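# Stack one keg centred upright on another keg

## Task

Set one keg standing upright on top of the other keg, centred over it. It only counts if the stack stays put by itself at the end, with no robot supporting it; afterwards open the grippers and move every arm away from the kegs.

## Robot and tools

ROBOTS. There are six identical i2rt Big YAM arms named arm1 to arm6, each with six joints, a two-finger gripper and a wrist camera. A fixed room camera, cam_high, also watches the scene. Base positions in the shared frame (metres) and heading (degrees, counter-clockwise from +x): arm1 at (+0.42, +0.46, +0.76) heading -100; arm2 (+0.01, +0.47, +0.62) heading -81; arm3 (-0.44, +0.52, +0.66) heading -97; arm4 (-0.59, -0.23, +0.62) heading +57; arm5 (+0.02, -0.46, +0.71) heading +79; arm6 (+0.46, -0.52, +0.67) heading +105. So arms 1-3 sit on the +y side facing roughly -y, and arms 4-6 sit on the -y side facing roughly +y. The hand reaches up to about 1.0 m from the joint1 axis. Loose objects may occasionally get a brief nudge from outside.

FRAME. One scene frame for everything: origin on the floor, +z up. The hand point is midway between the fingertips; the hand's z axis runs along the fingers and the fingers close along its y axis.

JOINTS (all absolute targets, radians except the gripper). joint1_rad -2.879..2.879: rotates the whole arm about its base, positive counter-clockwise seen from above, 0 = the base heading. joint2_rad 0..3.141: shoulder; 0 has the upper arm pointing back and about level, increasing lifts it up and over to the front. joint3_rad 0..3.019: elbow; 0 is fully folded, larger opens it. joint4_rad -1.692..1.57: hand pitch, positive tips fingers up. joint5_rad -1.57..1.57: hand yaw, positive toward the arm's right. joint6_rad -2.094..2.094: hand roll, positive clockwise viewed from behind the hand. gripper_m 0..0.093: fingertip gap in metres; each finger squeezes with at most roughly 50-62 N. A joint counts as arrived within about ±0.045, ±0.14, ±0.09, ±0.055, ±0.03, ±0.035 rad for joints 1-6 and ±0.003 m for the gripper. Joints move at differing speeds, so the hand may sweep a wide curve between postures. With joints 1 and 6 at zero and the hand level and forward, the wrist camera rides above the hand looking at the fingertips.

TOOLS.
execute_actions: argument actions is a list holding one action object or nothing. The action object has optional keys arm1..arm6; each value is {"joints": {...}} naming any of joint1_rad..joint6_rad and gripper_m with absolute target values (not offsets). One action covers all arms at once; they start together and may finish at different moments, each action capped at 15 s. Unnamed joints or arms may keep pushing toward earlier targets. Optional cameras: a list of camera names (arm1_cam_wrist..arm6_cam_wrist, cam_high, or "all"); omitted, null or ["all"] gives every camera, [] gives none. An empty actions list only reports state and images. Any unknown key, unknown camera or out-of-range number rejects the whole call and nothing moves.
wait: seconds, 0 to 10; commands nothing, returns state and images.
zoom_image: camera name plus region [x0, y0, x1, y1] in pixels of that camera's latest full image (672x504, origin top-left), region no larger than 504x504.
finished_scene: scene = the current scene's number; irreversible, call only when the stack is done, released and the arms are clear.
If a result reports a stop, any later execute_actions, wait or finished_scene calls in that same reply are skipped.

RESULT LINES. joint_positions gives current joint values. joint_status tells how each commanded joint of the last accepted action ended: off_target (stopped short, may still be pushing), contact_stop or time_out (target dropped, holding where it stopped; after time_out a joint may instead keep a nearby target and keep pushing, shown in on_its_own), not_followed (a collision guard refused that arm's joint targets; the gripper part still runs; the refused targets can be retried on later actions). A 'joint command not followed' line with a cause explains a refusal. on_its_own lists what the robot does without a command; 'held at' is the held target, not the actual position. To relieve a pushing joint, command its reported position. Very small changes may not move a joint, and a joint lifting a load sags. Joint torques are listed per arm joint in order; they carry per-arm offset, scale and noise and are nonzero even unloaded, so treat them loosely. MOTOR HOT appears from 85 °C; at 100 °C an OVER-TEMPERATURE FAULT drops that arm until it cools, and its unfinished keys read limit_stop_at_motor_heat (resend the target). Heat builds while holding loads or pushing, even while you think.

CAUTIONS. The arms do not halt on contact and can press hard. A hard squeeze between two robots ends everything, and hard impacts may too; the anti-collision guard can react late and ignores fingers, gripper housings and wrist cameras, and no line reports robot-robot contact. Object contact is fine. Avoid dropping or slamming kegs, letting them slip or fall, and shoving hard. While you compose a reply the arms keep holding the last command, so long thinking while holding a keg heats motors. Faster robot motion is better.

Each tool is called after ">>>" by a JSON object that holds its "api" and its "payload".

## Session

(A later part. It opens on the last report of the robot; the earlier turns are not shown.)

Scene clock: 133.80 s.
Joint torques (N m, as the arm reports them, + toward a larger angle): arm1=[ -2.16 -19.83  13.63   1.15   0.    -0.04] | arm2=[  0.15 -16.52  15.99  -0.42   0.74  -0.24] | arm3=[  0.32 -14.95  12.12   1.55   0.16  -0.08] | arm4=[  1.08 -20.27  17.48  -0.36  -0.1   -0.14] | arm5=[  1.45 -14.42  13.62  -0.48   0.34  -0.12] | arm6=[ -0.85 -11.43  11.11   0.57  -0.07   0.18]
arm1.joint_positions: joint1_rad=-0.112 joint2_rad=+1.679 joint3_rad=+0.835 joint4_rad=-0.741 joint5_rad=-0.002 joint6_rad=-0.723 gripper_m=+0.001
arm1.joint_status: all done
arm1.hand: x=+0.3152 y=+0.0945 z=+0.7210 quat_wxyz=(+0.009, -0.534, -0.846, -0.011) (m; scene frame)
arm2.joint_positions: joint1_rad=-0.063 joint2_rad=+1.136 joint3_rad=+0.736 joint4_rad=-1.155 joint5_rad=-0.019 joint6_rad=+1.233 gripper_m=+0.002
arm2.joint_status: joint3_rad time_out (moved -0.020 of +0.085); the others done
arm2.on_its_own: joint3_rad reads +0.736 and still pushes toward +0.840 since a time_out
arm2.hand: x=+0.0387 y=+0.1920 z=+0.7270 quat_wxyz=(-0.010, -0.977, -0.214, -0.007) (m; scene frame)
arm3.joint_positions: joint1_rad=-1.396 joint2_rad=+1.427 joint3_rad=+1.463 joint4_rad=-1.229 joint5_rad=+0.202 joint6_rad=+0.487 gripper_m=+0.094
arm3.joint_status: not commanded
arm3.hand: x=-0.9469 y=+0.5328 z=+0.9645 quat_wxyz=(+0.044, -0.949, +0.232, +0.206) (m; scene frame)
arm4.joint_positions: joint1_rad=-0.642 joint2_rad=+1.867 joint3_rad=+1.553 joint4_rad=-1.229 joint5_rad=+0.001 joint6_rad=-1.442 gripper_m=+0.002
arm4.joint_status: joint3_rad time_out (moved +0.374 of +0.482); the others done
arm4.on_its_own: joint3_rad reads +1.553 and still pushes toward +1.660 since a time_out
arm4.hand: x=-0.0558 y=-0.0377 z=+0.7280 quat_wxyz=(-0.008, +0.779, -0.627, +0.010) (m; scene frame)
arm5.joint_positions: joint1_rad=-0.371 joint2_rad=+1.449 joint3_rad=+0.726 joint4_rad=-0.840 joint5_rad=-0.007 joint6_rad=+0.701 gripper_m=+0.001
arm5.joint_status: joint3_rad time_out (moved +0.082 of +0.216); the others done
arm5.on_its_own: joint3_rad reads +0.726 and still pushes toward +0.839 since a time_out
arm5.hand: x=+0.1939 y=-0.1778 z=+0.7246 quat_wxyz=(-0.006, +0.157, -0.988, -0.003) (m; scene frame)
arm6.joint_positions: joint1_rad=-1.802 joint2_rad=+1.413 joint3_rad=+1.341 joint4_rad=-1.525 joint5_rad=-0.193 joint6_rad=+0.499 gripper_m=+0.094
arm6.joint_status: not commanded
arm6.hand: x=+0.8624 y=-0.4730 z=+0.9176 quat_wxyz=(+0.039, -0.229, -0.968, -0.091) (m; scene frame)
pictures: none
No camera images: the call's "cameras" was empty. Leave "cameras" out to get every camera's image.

>>> {"api": "execute_actions", "payload": {"actions": [{"arm1":{"joints":{"joint1_rad":0.192,"joint2_rad":1.68,"joint3_rad":1.015,"joint4_rad":-0.71,"joint6_rad":-0.42}},"arm2":{"joints":{"joint1_rad":0.25,"joint2_rad":1.275,"joint3_rad":0.995,"joint4_rad":-1.09,"joint6_rad":1.55}},"arm4":{"joints":{"joint1_rad":-0.765,"joint2_rad":2.06,"joint3_rad":2.055,"joint4_rad":-1.36,"joint6_rad":-1.59}},"arm5":{"joints":{"joint1_rad":-0.701,"joint2_rad":1.48,"joint3_rad":0.97,"joint4_rad":-0.84,"joint6_rad":0.35}}}], "cameras": ["arm1_cam_wrist","arm2_cam_wrist","arm4_cam_wrist","arm5_cam_wrist","cam_high"]}}

Scene clock: 152.80 s.
Joint torques (N m, as the arm reports them, + toward a larger angle): arm1=[ -2.05 -21.89  14.72   0.86   0.07  -0.14] | arm2=[ -0.47 -19.66  16.2   -1.17   0.53  -0.37] | arm3=[  0.91 -14.98  12.15   1.17   0.15  -0.06] | arm4=[  0.58 -22.59  17.81  -0.15  -0.01  -0.31] | arm5=[  0.99 -16.88  13.32  -1.01   0.35  -0.27] | arm6=[ -0.83 -11.48  11.11   0.56  -0.07   0.18]
arm1.joint_positions: joint1_rad=+0.196 joint2_rad=+1.786 joint3_rad=+0.920 joint4_rad=-0.726 joint5_rad=-0.003 joint6_rad=-0.402 gripper_m=+0.001
arm1.joint_status: joint3_rad time_out (moved +0.085 of +0.180); the others done
arm1.on_its_own: joint3_rad reads +0.920 and still pushes toward +1.015 since a time_out
arm1.hand: x=+0.4322 y=+0.0495 z=+0.6999 quat_wxyz=(+0.012, -0.539, -0.842, -0.013) (m; scene frame)
arm2.joint_positions: joint1_rad=+0.265 joint2_rad=+1.371 joint3_rad=+0.876 joint4_rad=-1.052 joint5_rad=-0.014 joint6_rad=+1.574 gripper_m=+0.002
arm2.joint_status: joint3_rad time_out (moved +0.140 of +0.259); the others done
arm2.on_its_own: joint3_rad reads +0.876 and still pushes toward +0.988 since a time_out
arm2.hand: x=+0.1567 y=+0.1470 z=+0.7065 quat_wxyz=(-0.010, -0.978, -0.207, -0.008) (m; scene frame)
arm3.joint_positions: joint1_rad=-1.396 joint2_rad=+1.427 joint3_rad=+1.463 joint4_rad=-1.229 joint5_rad=+0.202 joint6_rad=+0.487 gripper_m=+0.094
arm3.joint_status: not commanded
arm3.hand: x=-0.9469 y=+0.5328 z=+0.9645 quat_wxyz=(+0.044, -0.949, +0.232, +0.206) (m; scene frame)
arm4.joint_positions: joint1_rad=-0.764 joint2_rad=+2.143 joint3_rad=+1.946 joint4_rad=-1.349 joint5_rad=-0.001 joint6_rad=-1.555 gripper_m=+0.002
arm4.joint_status: joint3_rad time_out (moved +0.394 of +0.502); joint6_rad time_out (moved -0.113 of -0.148); the others done
arm4.on_its_own: joint3_rad reads +1.946 and still pushes toward +2.055 since a time_out; joint6_rad reads -1.555 and still pushes toward -1.590 since a time_out
arm4.hand: x=+0.0585 y=-0.0821 z=+0.7105 quat_wxyz=(-0.006, +0.777, -0.630, +0.009) (m; scene frame)
arm5.joint_positions: joint1_rad=-0.700 joint2_rad=+1.601 joint3_rad=+0.825 joint4_rad=-0.807 joint5_rad=-0.009 joint6_rad=+0.383 gripper_m=+0.001
arm5.joint_status: joint3_rad time_out (moved +0.099 of +0.244); the others done
arm5.on_its_own: joint3_rad reads +0.825 and still pushes toward +0.937 since a time_out
arm5.hand: x=+0.3063 y=-0.2243 z=+0.7037 quat_wxyz=(+0.001, +0.151, -0.989, +0.001) (m; scene frame)
arm6.joint_positions: joint1_rad=-1.802 joint2_rad=+1.413 joint3_rad=+1.341 joint4_rad=-1.525 joint5_rad=-0.193 joint6_rad=+0.499 gripper_m=+0.094
arm6.joint_status: not commanded
arm6.hand: x=+0.8624 y=-0.4730 z=+0.9176 quat_wxyz=(+0.039, -0.229, -0.968, -0.091) (m; scene frame)
pictures: arm1_cam_wrist, arm2_cam_wrist, arm4_cam_wrist, arm5_cam_wrist, cam_high
joint command not followed: on one or more control steps a check withheld the commanded joint targets of the arm5 arm, and it was not sent them on those steps.
cause: the commanded joint targets would bring a part of the robot too close to another arm (this arm's wrist (the part past joint 4) and the other arm's wrist (the part past joint 4)); next, command targets that bring no part of the robot closer to that arm.
Images, in order (width x height): arm1_cam_wrist 672x504, arm2_cam_wrist 672x504, arm4_cam_wrist 672x504, arm5_cam_wrist 672x504, cam_high 672x504.

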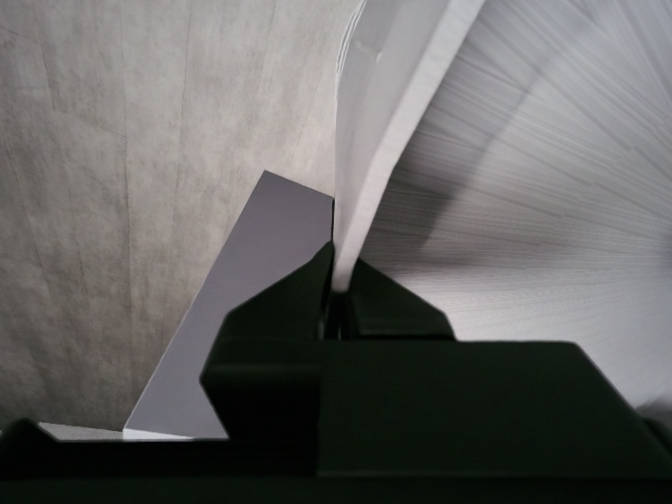

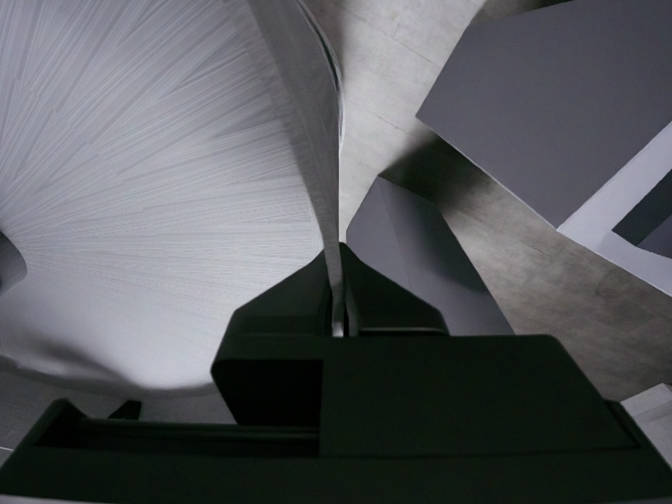

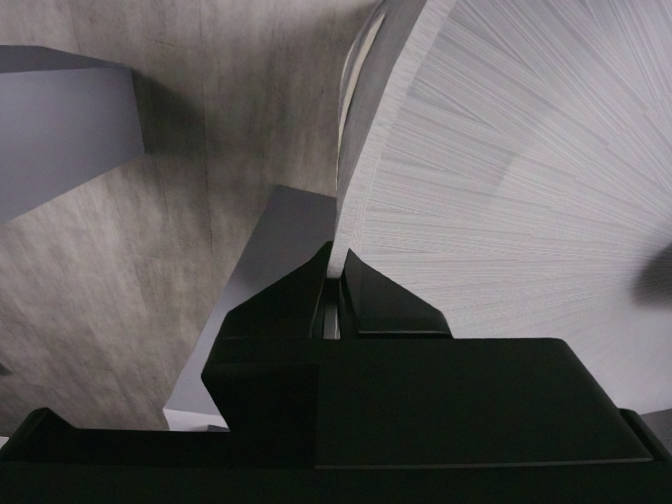

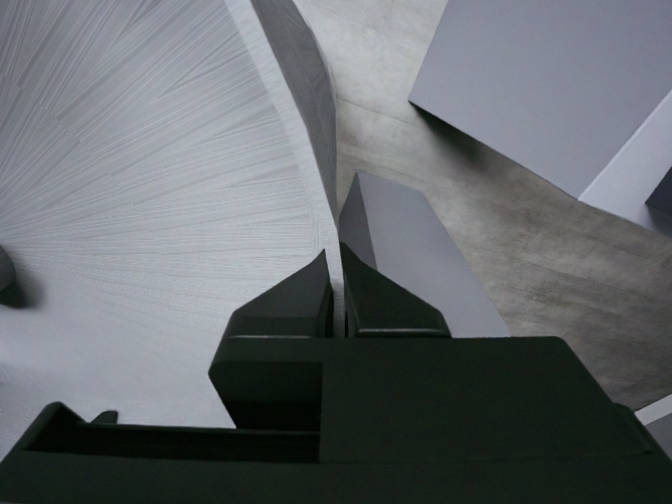

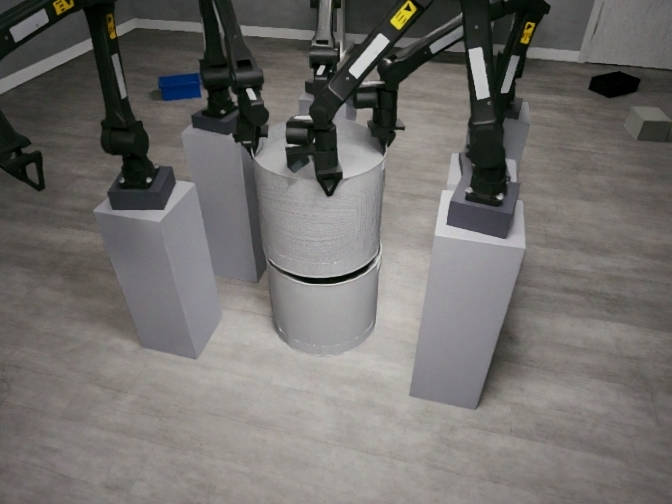

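>>> {"api": "execute_actions", "payload": {"actions": [{"arm1":{"joints":{"joint1_rad":0.18,"joint2_rad":1.73,"joint3_rad":0.975,"joint4_rad":-0.65}},"arm2":{"joints":{"joint2_rad":1.31,"joint3_rad":0.915,"joint4_rad":-1.0}},"arm4":{"joints":{"joint1_rad":-0.745,"joint2_rad":2.075,"joint3_rad":1.96,"joint4_rad":-1.29,"joint6_rad":-1.56}},"arm5":{"joints":{"joint1_rad":-0.67,"joint2_rad":1.55,"joint3_rad":0.9,"joint4_rad":-0.73,"joint6_rad":0.39}}}], "cameras": ["arm1_cam_wrist","arm2_cam_wrist","arm4_cam_wrist","arm5_cam_wrist","cam_high"]}}

Scene clock: 162.77 s.
Joint torques (N m, as the arm reports them, + toward a larger angle): arm1=[ -3.07 -23.11  12.38   0.7    0.07  -0.06] | arm2=[ -0.13 -20.71  13.21   0.2    0.72  -0.32] | arm3=[  0.89 -14.33  12.21   1.43   0.1   -0.03] | arm4=[  0.88 -23.3   12.54   0.11   0.29  -0.02] | arm5=[  2.22 -18.67  10.98  -0.32   0.14  -0.02] | arm6=[ -0.87 -11.45  11.11   0.56  -0.07   0.18]
arm1.joint_positions: joint1_rad=+0.192 joint2_rad=+1.846 joint3_rad=+0.899 joint4_rad=-0.664 joint5_rad=-0.003 joint6_rad=-0.411 gripper_m=+0.001
arm1.joint_status: all done
arm1.hand: x=+0.4302 y=+0.0580 z=+0.6718 quat_wxyz=(+0.017, -0.537, -0.843, -0.021) (m; scene frame)
arm2.joint_positions: joint1_rad=+0.265 joint2_rad=+1.407 joint3_rad=+0.833 joint4_rad=-0.994 joint5_rad=-0.019 joint6_rad=+1.568 gripper_m=+0.002
arm2.joint_status: all done
arm2.hand: x=+0.1548 y=+0.1531 z=+0.6808 quat_wxyz=(-0.001, -0.978, -0.210, -0.009) (m; scene frame)
arm3.joint_positions: joint1_rad=-1.396 joint2_rad=+1.427 joint3_rad=+1.463 joint4_rad=-1.229 joint5_rad=+0.202 joint6_rad=+0.487 gripper_m=+0.094
arm3.joint_status: not commanded
arm3.hand: x=-0.9469 y=+0.5328 z=+0.9645 quat_wxyz=(+0.044, -0.949, +0.232, +0.206) (m; scene frame)
arm4.joint_positions: joint1_rad=-0.756 joint2_rad=+2.167 joint3_rad=+1.909 joint4_rad=-1.288 joint5_rad=-0.009 joint6_rad=-1.554 gripper_m=+0.002
arm4.joint_status: all done
arm4.hand: x=+0.0583 y=-0.0758 z=+0.6813 quat_wxyz=(-0.009, +0.779, -0.627, +0.006) (m; scene frame)
arm5.joint_positions: joint1_rad=-0.682 joint2_rad=+1.686 joint3_rad=+0.815 joint4_rad=-0.716 joint5_rad=-0.003 joint6_rad=+0.394 gripper_m=+0.001
arm5.joint_status: all done
arm5.hand: x=+0.3062 y=-0.2172 z=+0.6708 quat_wxyz=(+0.002, +0.154, -0.988, +0.005) (m; scene frame)
arm6.joint_positions: joint1_rad=-1.802 joint2_rad=+1.413 joint3_rad=+1.341 joint4_rad=-1.525 joint5_rad=-0.193 joint6_rad=+0.499 gripper_m=+0.094
arm6.joint_status: not commanded
arm6.hand: x=+0.8624 y=-0.4730 z=+0.9176 quat_wxyz=(+0.039, -0.229, -0.968, -0.091) (m; scene frame)
pictures: arm1_cam_wrist, arm2_cam_wrist, arm4_cam_wrist, arm5_cam_wrist, cam_high
Images, in order (width x height): arm1_cam_wrist 672x504, arm2_cam_wrist 672x504, arm4_cam_wrist 672x504, arm5_cam_wrist 672x504, cam_high 672x504.

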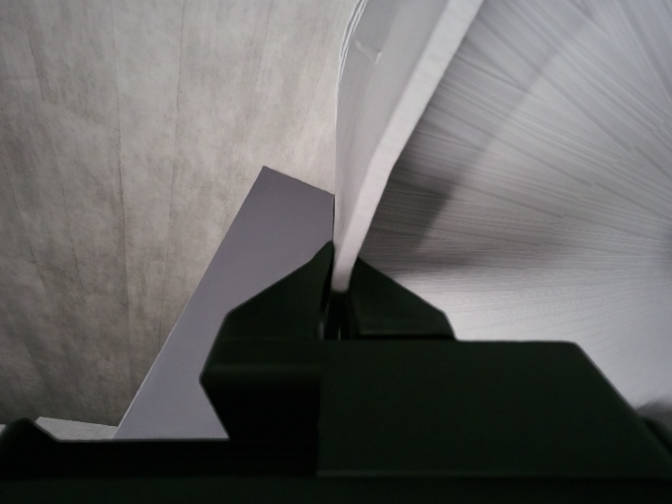

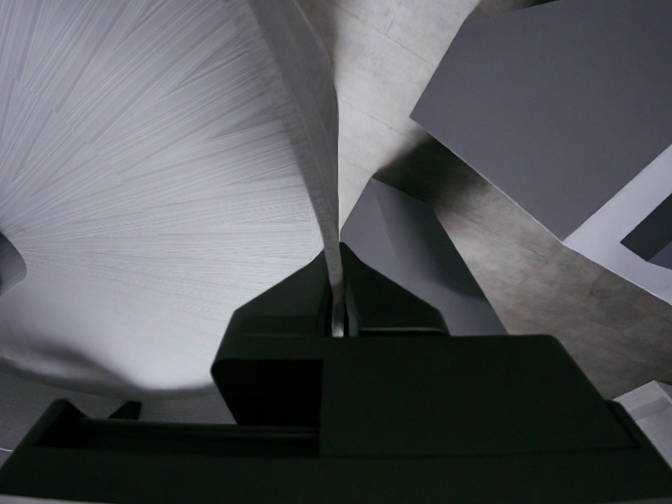

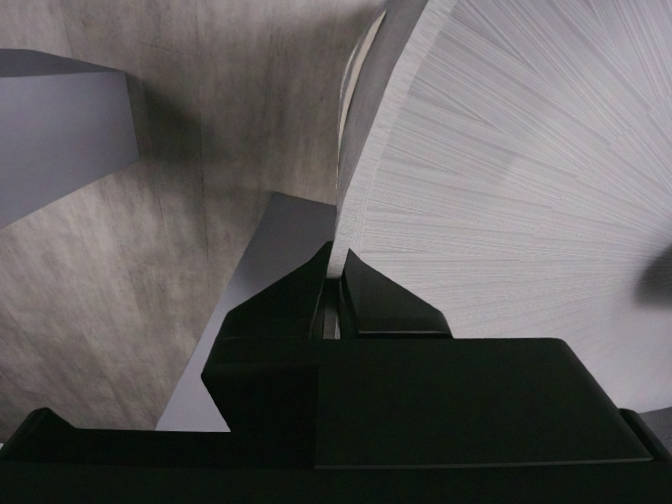

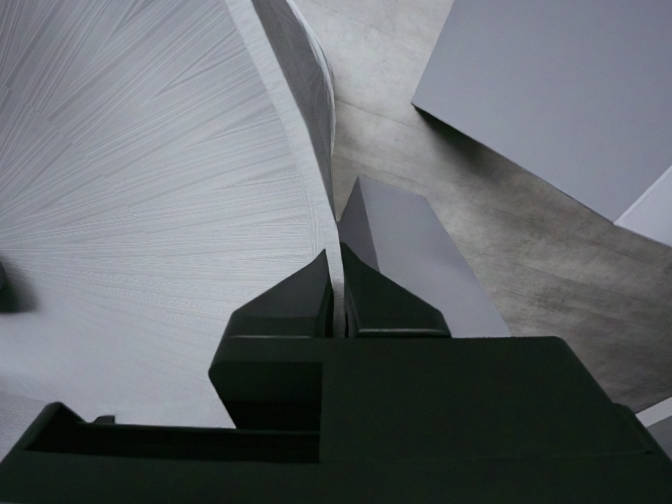

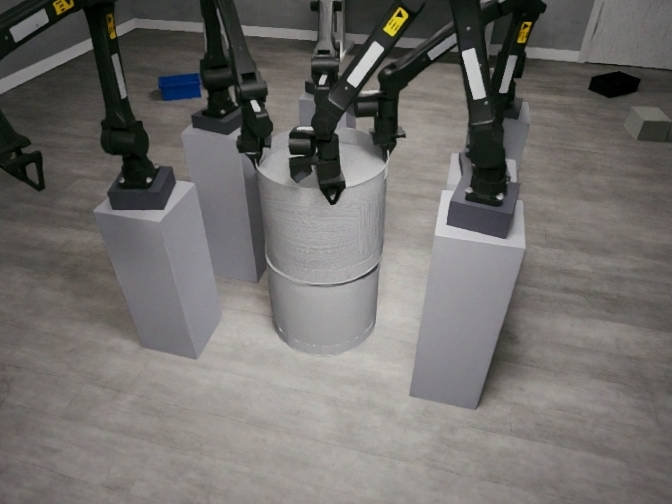

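>>> {"api": "execute_actions", "payload": {"actions": [{"arm1":{"joints":{"joint2_rad":1.835,"joint3_rad":0.93}},"arm2":{"joints":{"joint2_rad":1.4,"joint3_rad":0.85}},"arm4":{"joints":{"joint2_rad":2.155,"joint3_rad":1.925}},"arm5":{"joints":{"joint2_rad":1.67,"joint3_rad":0.835}}}], "cameras": ["arm1_cam_wrist","arm4_cam_wrist","arm5_cam_wrist"]}}

>>> {"api": "execute_actions", "payload": {"actions": [{"arm1":{"joints":{"gripper_m":0.09}},"arm2":{"joints":{"gripper_m":0.09}},"arm4":{"joints":{"gripper_m":0.09}},"arm5":{"joints":{"gripper_m":0.09}}}], "cameras": []}}

>>> {"api": "execute_actions", "payload": {"actions": [{"arm1":{"joints":{"joint2_rad":0.7,"joint4_rad":-0.75}},"arm2":{"joints":{"joint2_rad":0.4}},"arm4":{"joints":{"joint2_rad":1.1}},"arm5":{"joints":{"joint2_rad":0.6,"joint4_rad":-0.8}}}], "cameras": ["cam_high"]}}

Scene clock: 172.47 s.
Joint torques (N m, as the arm reports them, + toward a larger angle): arm1=[ -2.52 -14.97   9.06   0.3    0.15  -0.06] | arm2=[ -0.45 -11.99   9.2    0.11   0.79  -0.32] | arm3=[  0.52 -14.26  12.27   1.41   0.17  -0.08] | arm4=[  1.02 -18.11  10.22  -0.25   0.11  -0.09] | arm5=[  1.65 -11.14   6.8   -0.69   0.42  -0.06] | arm6=[ -0.86 -11.45  11.11   0.58  -0.07   0.18]
arm1.joint_positions: joint1_rad=+0.191 joint2_rad=+1.855 joint3_rad=+0.890 joint4_rad=-0.655 joint5_rad=-0.006 joint6_rad=-0.411 gripper_m=+0.001
arm1.joint_status: all done
arm1.hand: x=+0.4300 y=+0.0630 z=+0.6662 quat_wxyz=(+0.019, -0.537, -0.843, -0.026) (m; scene frame)
arm2.joint_positions: joint1_rad=+0.267 joint2_rad=+1.416 joint3_rad=+0.821 joint4_rad=-0.988 joint5_rad=-0.021 joint6_rad=+1.568 gripper_m=+0.002
arm2.joint_status: all done
arm2.hand: x=+0.1542 y=+0.1576 z=+0.6744 quat_wxyz=(+0.007, -0.977, -0.211, -0.008) (m; scene frame)
arm3.joint_positions: joint1_rad=-1.396 joint2_rad=+1.427 joint3_rad=+1.463 joint4_rad=-1.229 joint5_rad=+0.202 joint6_rad=+0.487 gripper_m=+0.094
arm3.joint_status: not commanded
arm3.hand: x=-0.9469 y=+0.5328 z=+0.9645 quat_wxyz=(+0.044, -0.949, +0.232, +0.206) (m; scene frame)
arm4.joint_positions: joint1_rad=-0.751 joint2_rad=+2.170 joint3_rad=+1.902 joint4_rad=-1.277 joint5_rad=-0.004 joint6_rad=-1.547 gripper_m=+0.002
arm4.joint_status: all done
arm4.hand: x=+0.0575 y=-0.0732 z=+0.6767 quat_wxyz=(-0.007, +0.778, -0.628, +0.008) (m; scene frame)
arm5.joint_positions: joint1_rad=-0.679 joint2_rad=+1.691 joint3_rad=+0.811 joint4_rad=-0.705 joint5_rad=-0.010 joint6_rad=+0.399 gripper_m=+0.001
arm5.joint_status: all done
arm5.hand: x=+0.3042 y=-0.2159 z=+0.6677 quat_wxyz=(+0.003, +0.154, -0.988, +0.002) (m; scene frame)
arm6.joint_positions: joint1_rad=-1.802 joint2_rad=+1.413 joint3_rad=+1.341 joint4_rad=-1.525 joint5_rad=-0.193 joint6_rad=+0.499 gripper_m=+0.094
arm6.joint_status: not commanded
arm6.hand: x=+0.8624 y=-0.4730 z=+0.9176 quat_wxyz=(+0.039, -0.229, -0.968, -0.091) (m; scene frame)
pictures: arm1_cam_wrist, arm4_cam_wrist, arm5_cam_wrist
Images, in order (width x height): arm1_cam_wrist 672x504, arm4_cam_wrist 672x504, arm5_cam_wrist 672x504.

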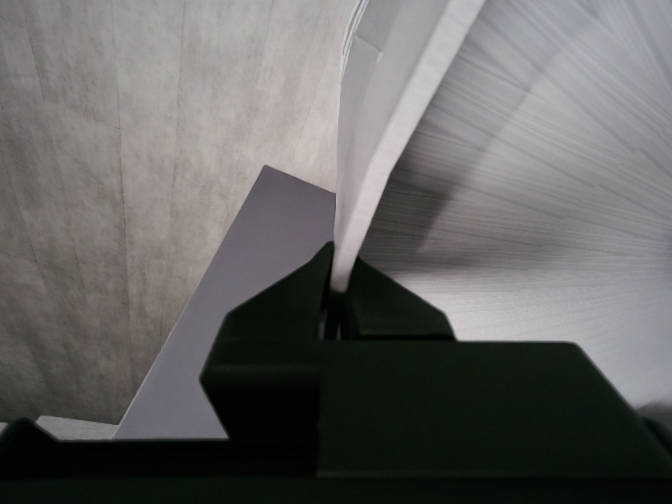

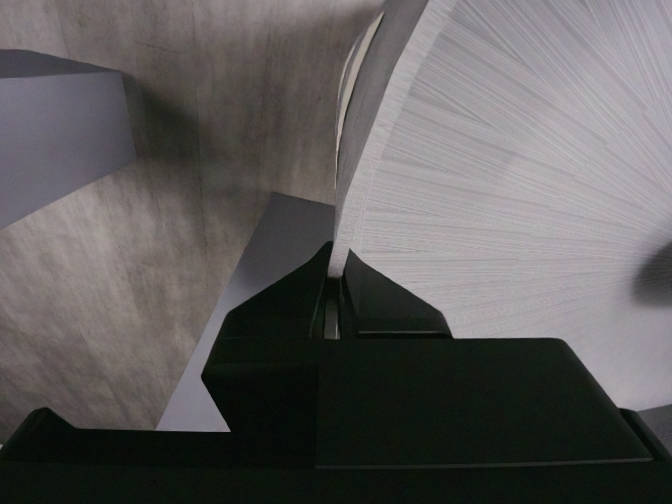

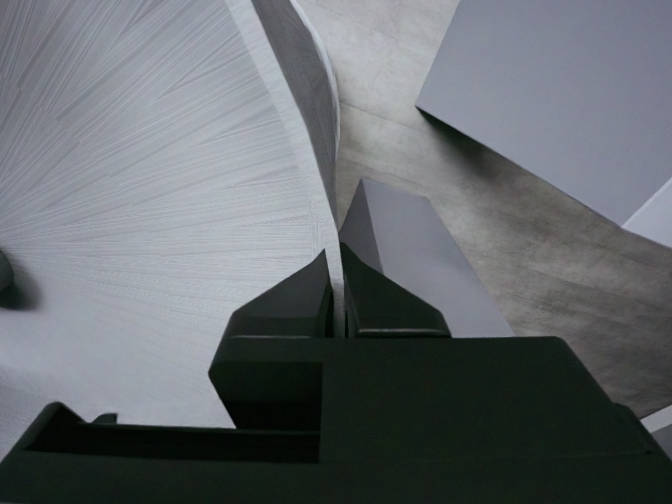

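Scene clock: 173.17 s.
Joint torques (N m, as the arm reports them, + toward a larger angle): arm1=[ -2.56 -13.24   8.45   0.42   0.05  -0.05] | arm2=[  0.59 -10.87   9.27   0.17   0.15  -0.23] | arm3=[  0.4  -14.96  12.26   1.45   0.14  -0.08] | arm4=[  0.98 -18.62  10.17  -0.02   0.04  -0.09] | arm5=[  1.56 -10.62   6.86   0.05   0.11  -0.06] | arm6=[ -0.84 -11.47  11.1    0.57  -0.07   0.18]
arm1.joint_positions: joint1_rad=+0.191 joint2_rad=+1.836 joint3_rad=+0.903 joint4_rad=-0.656 joint5_rad=-0.003 joint6_rad=-0.411 gripper_m=+0.090
arm1.joint_status: all done
arm1.hand: x=+0.4298 y=+0.0519 z=+0.6763 quat_wxyz=(+0.011, -0.537, -0.843, -0.012) (m; scene frame)
arm2.joint_positions: joint1_rad=+0.258 joint2_rad=+1.413 joint3_rad=+0.822 joint4_rad=-0.991 joint5_rad=-0.002 joint6_rad=+1.566 gripper_m=+0.090
arm2.joint_status: all done
arm2.hand: x=+0.1483 y=+0.1552 z=+0.6754 quat_wxyz=(+0.004, -0.978, -0.208, +0.001) (m; scene frame)
arm3.joint_positions: joint1_rad=-1.396 joint2_rad=+1.427 joint3_rad=+1.463 joint4_rad=-1.229 joint5_rad=+0.202 joint6_rad=+0.487 gripper_m=+0.094
arm3.joint_status: not commanded
arm3.hand: x=-0.9469 y=+0.5328 z=+0.9645 quat_wxyz=(+0.044, -0.949, +0.232, +0.206) (m; scene frame)
arm4.joint_positions: joint1_rad=-0.751 joint2_rad=+2.170 joint3_rad=+1.902 joint4_rad=-1.282 joint5_rad=-0.002 joint6_rad=-1.547 gripper_m=+0.090
arm4.joint_status: all done
arm4.hand: x=+0.0564 y=-0.0736 z=+0.6767 quat_wxyz=(-0.005, +0.778, -0.628, +0.007) (m; scene frame)
arm5.joint_positions: joint1_rad=-0.678 joint2_rad=+1.685 joint3_rad=+0.811 joint4_rad=-0.722 joint5_rad=-0.002 joint6_rad=+0.399 gripper_m=+0.090
arm5.joint_status: all done
arm5.hand: x=+0.3024 y=-0.2186 z=+0.6701 quat_wxyz=(+0.005, +0.154, -0.988, +0.008) (m; scene frame)
arm6.joint_positions: joint1_rad=-1.802 joint2_rad=+1.413 joint3_rad=+1.341 joint4_rad=-1.525 joint5_rad=-0.193 joint6_rad=+0.499 gripper_m=+0.094
arm6.joint_status: not commanded
arm6.hand: x=+0.8624 y=-0.4730 z=+0.9176 quat_wxyz=(+0.039, -0.229, -0.968, -0.091) (m; scene frame)
pictures: none
No camera images: the call's "cameras" was empty. Leave "cameras" out to get every camera's image.

Scene clock: 175.20 s.
Joint torques (N m, as the arm reports them, + toward a larger angle): arm1=[-2.46 -1.22 14.28  1.65  0.06 -0.02] | arm2=[ 0.61  2.64 11.04  1.54  0.13 -0.36] | arm3=[  0.11 -14.46  12.16   1.45   0.14  -0.11] | arm4=[ 1.02 -3.52  8.17  1.4   0.07  0.01] | arm5=[ 1.81  0.02 10.58  1.79  0.08 -0.09] | arm6=[ -0.85 -11.46  11.11   0.59  -0.07   0.17]
arm1.joint_positions: joint1_rad=+0.191 joint2_rad=+0.692 joint3_rad=+0.903 joint4_rad=-0.742 joint5_rad=-0.003 joint6_rad=-0.411 gripper_m=+0.090
arm1.joint_status: all done
arm1.hand: x=+0.4325 y=+0.0954 z=+1.1310 quat_wxyz=(-0.272, -0.466, -0.737, +0.408) (m; scene frame)
arm2.joint_positions: joint1_rad=+0.258 joint2_rad=+0.397 joint3_rad=+0.822 joint4_rad=-0.991 joint5_rad=-0.002 joint6_rad=+1.565 gripper_m=+0.090
arm2.joint_status: all done
arm2.hand: x=+0.1127 y=+0.2378 z=+0.9840 quat_wxyz=(-0.472, -0.857, -0.184, -0.098) (m; scene frame)
arm3.joint_positions: joint1_rad=-1.396 joint2_rad=+1.427 joint3_rad=+1.463 joint4_rad=-1.229 joint5_rad=+0.202 joint6_rad=+0.487 gripper_m=+0.094
arm3.joint_status: not commanded
arm3.hand: x=-0.9469 y=+0.5328 z=+0.9645 quat_wxyz=(+0.044, -0.949, +0.232, +0.206) (m; scene frame)
arm4.joint_positions: joint1_rad=-0.751 joint2_rad=+1.113 joint3_rad=+1.915 joint4_rad=-1.286 joint5_rad=-0.002 joint6_rad=-1.547 gripper_m=+0.090
arm4.joint_status: all done
arm4.hand: x=-0.2014 y=-0.1310 z=+1.2803 quat_wxyz=(-0.407, +0.668, -0.536, +0.316) (m; scene frame)
arm5.joint_positions: joint1_rad=-0.678 joint2_rad=+0.595 joint3_rad=+0.811 joint4_rad=-0.793 joint5_rad=-0.002 joint6_rad=+0.399 gripper_m=+0.090
arm5.joint_status: all done
arm5.hand: x=+0.2630 y=-0.2475 z=+1.0560 quat_wxyz=(-0.410, +0.138, -0.866, -0.249) (m; scene frame)
arm6.joint_positions: joint1_rad=-1.802 joint2_rad=+1.413 joint3_rad=+1.341 joint4_rad=-1.525 joint5_rad=-0.193 joint6_rad=+0.499 gripper_m=+0.094
arm6.joint_status: not commanded
arm6.hand: x=+0.8624 y=-0.4730 z=+0.9176 quat_wxyz=(+0.039, -0.229, -0.968, -0.091) (m; scene frame)
pictures: cam_high
Images, in order (width x height): cam_high 672x504.

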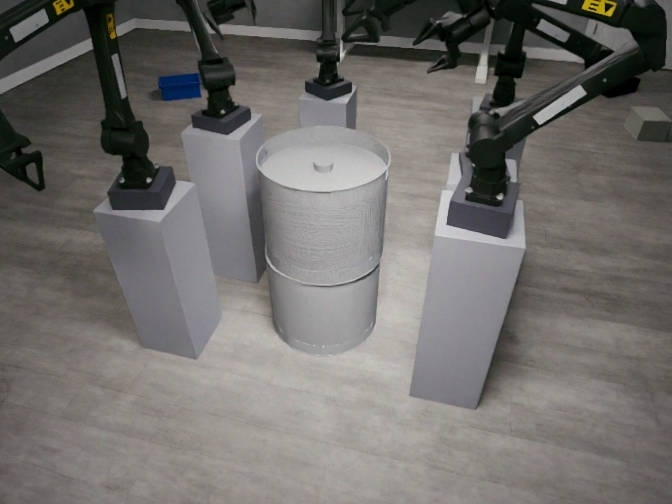

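>>> {"api": "finished_scene", "payload": {"scene": 2}}

The scene is finished: the task was done.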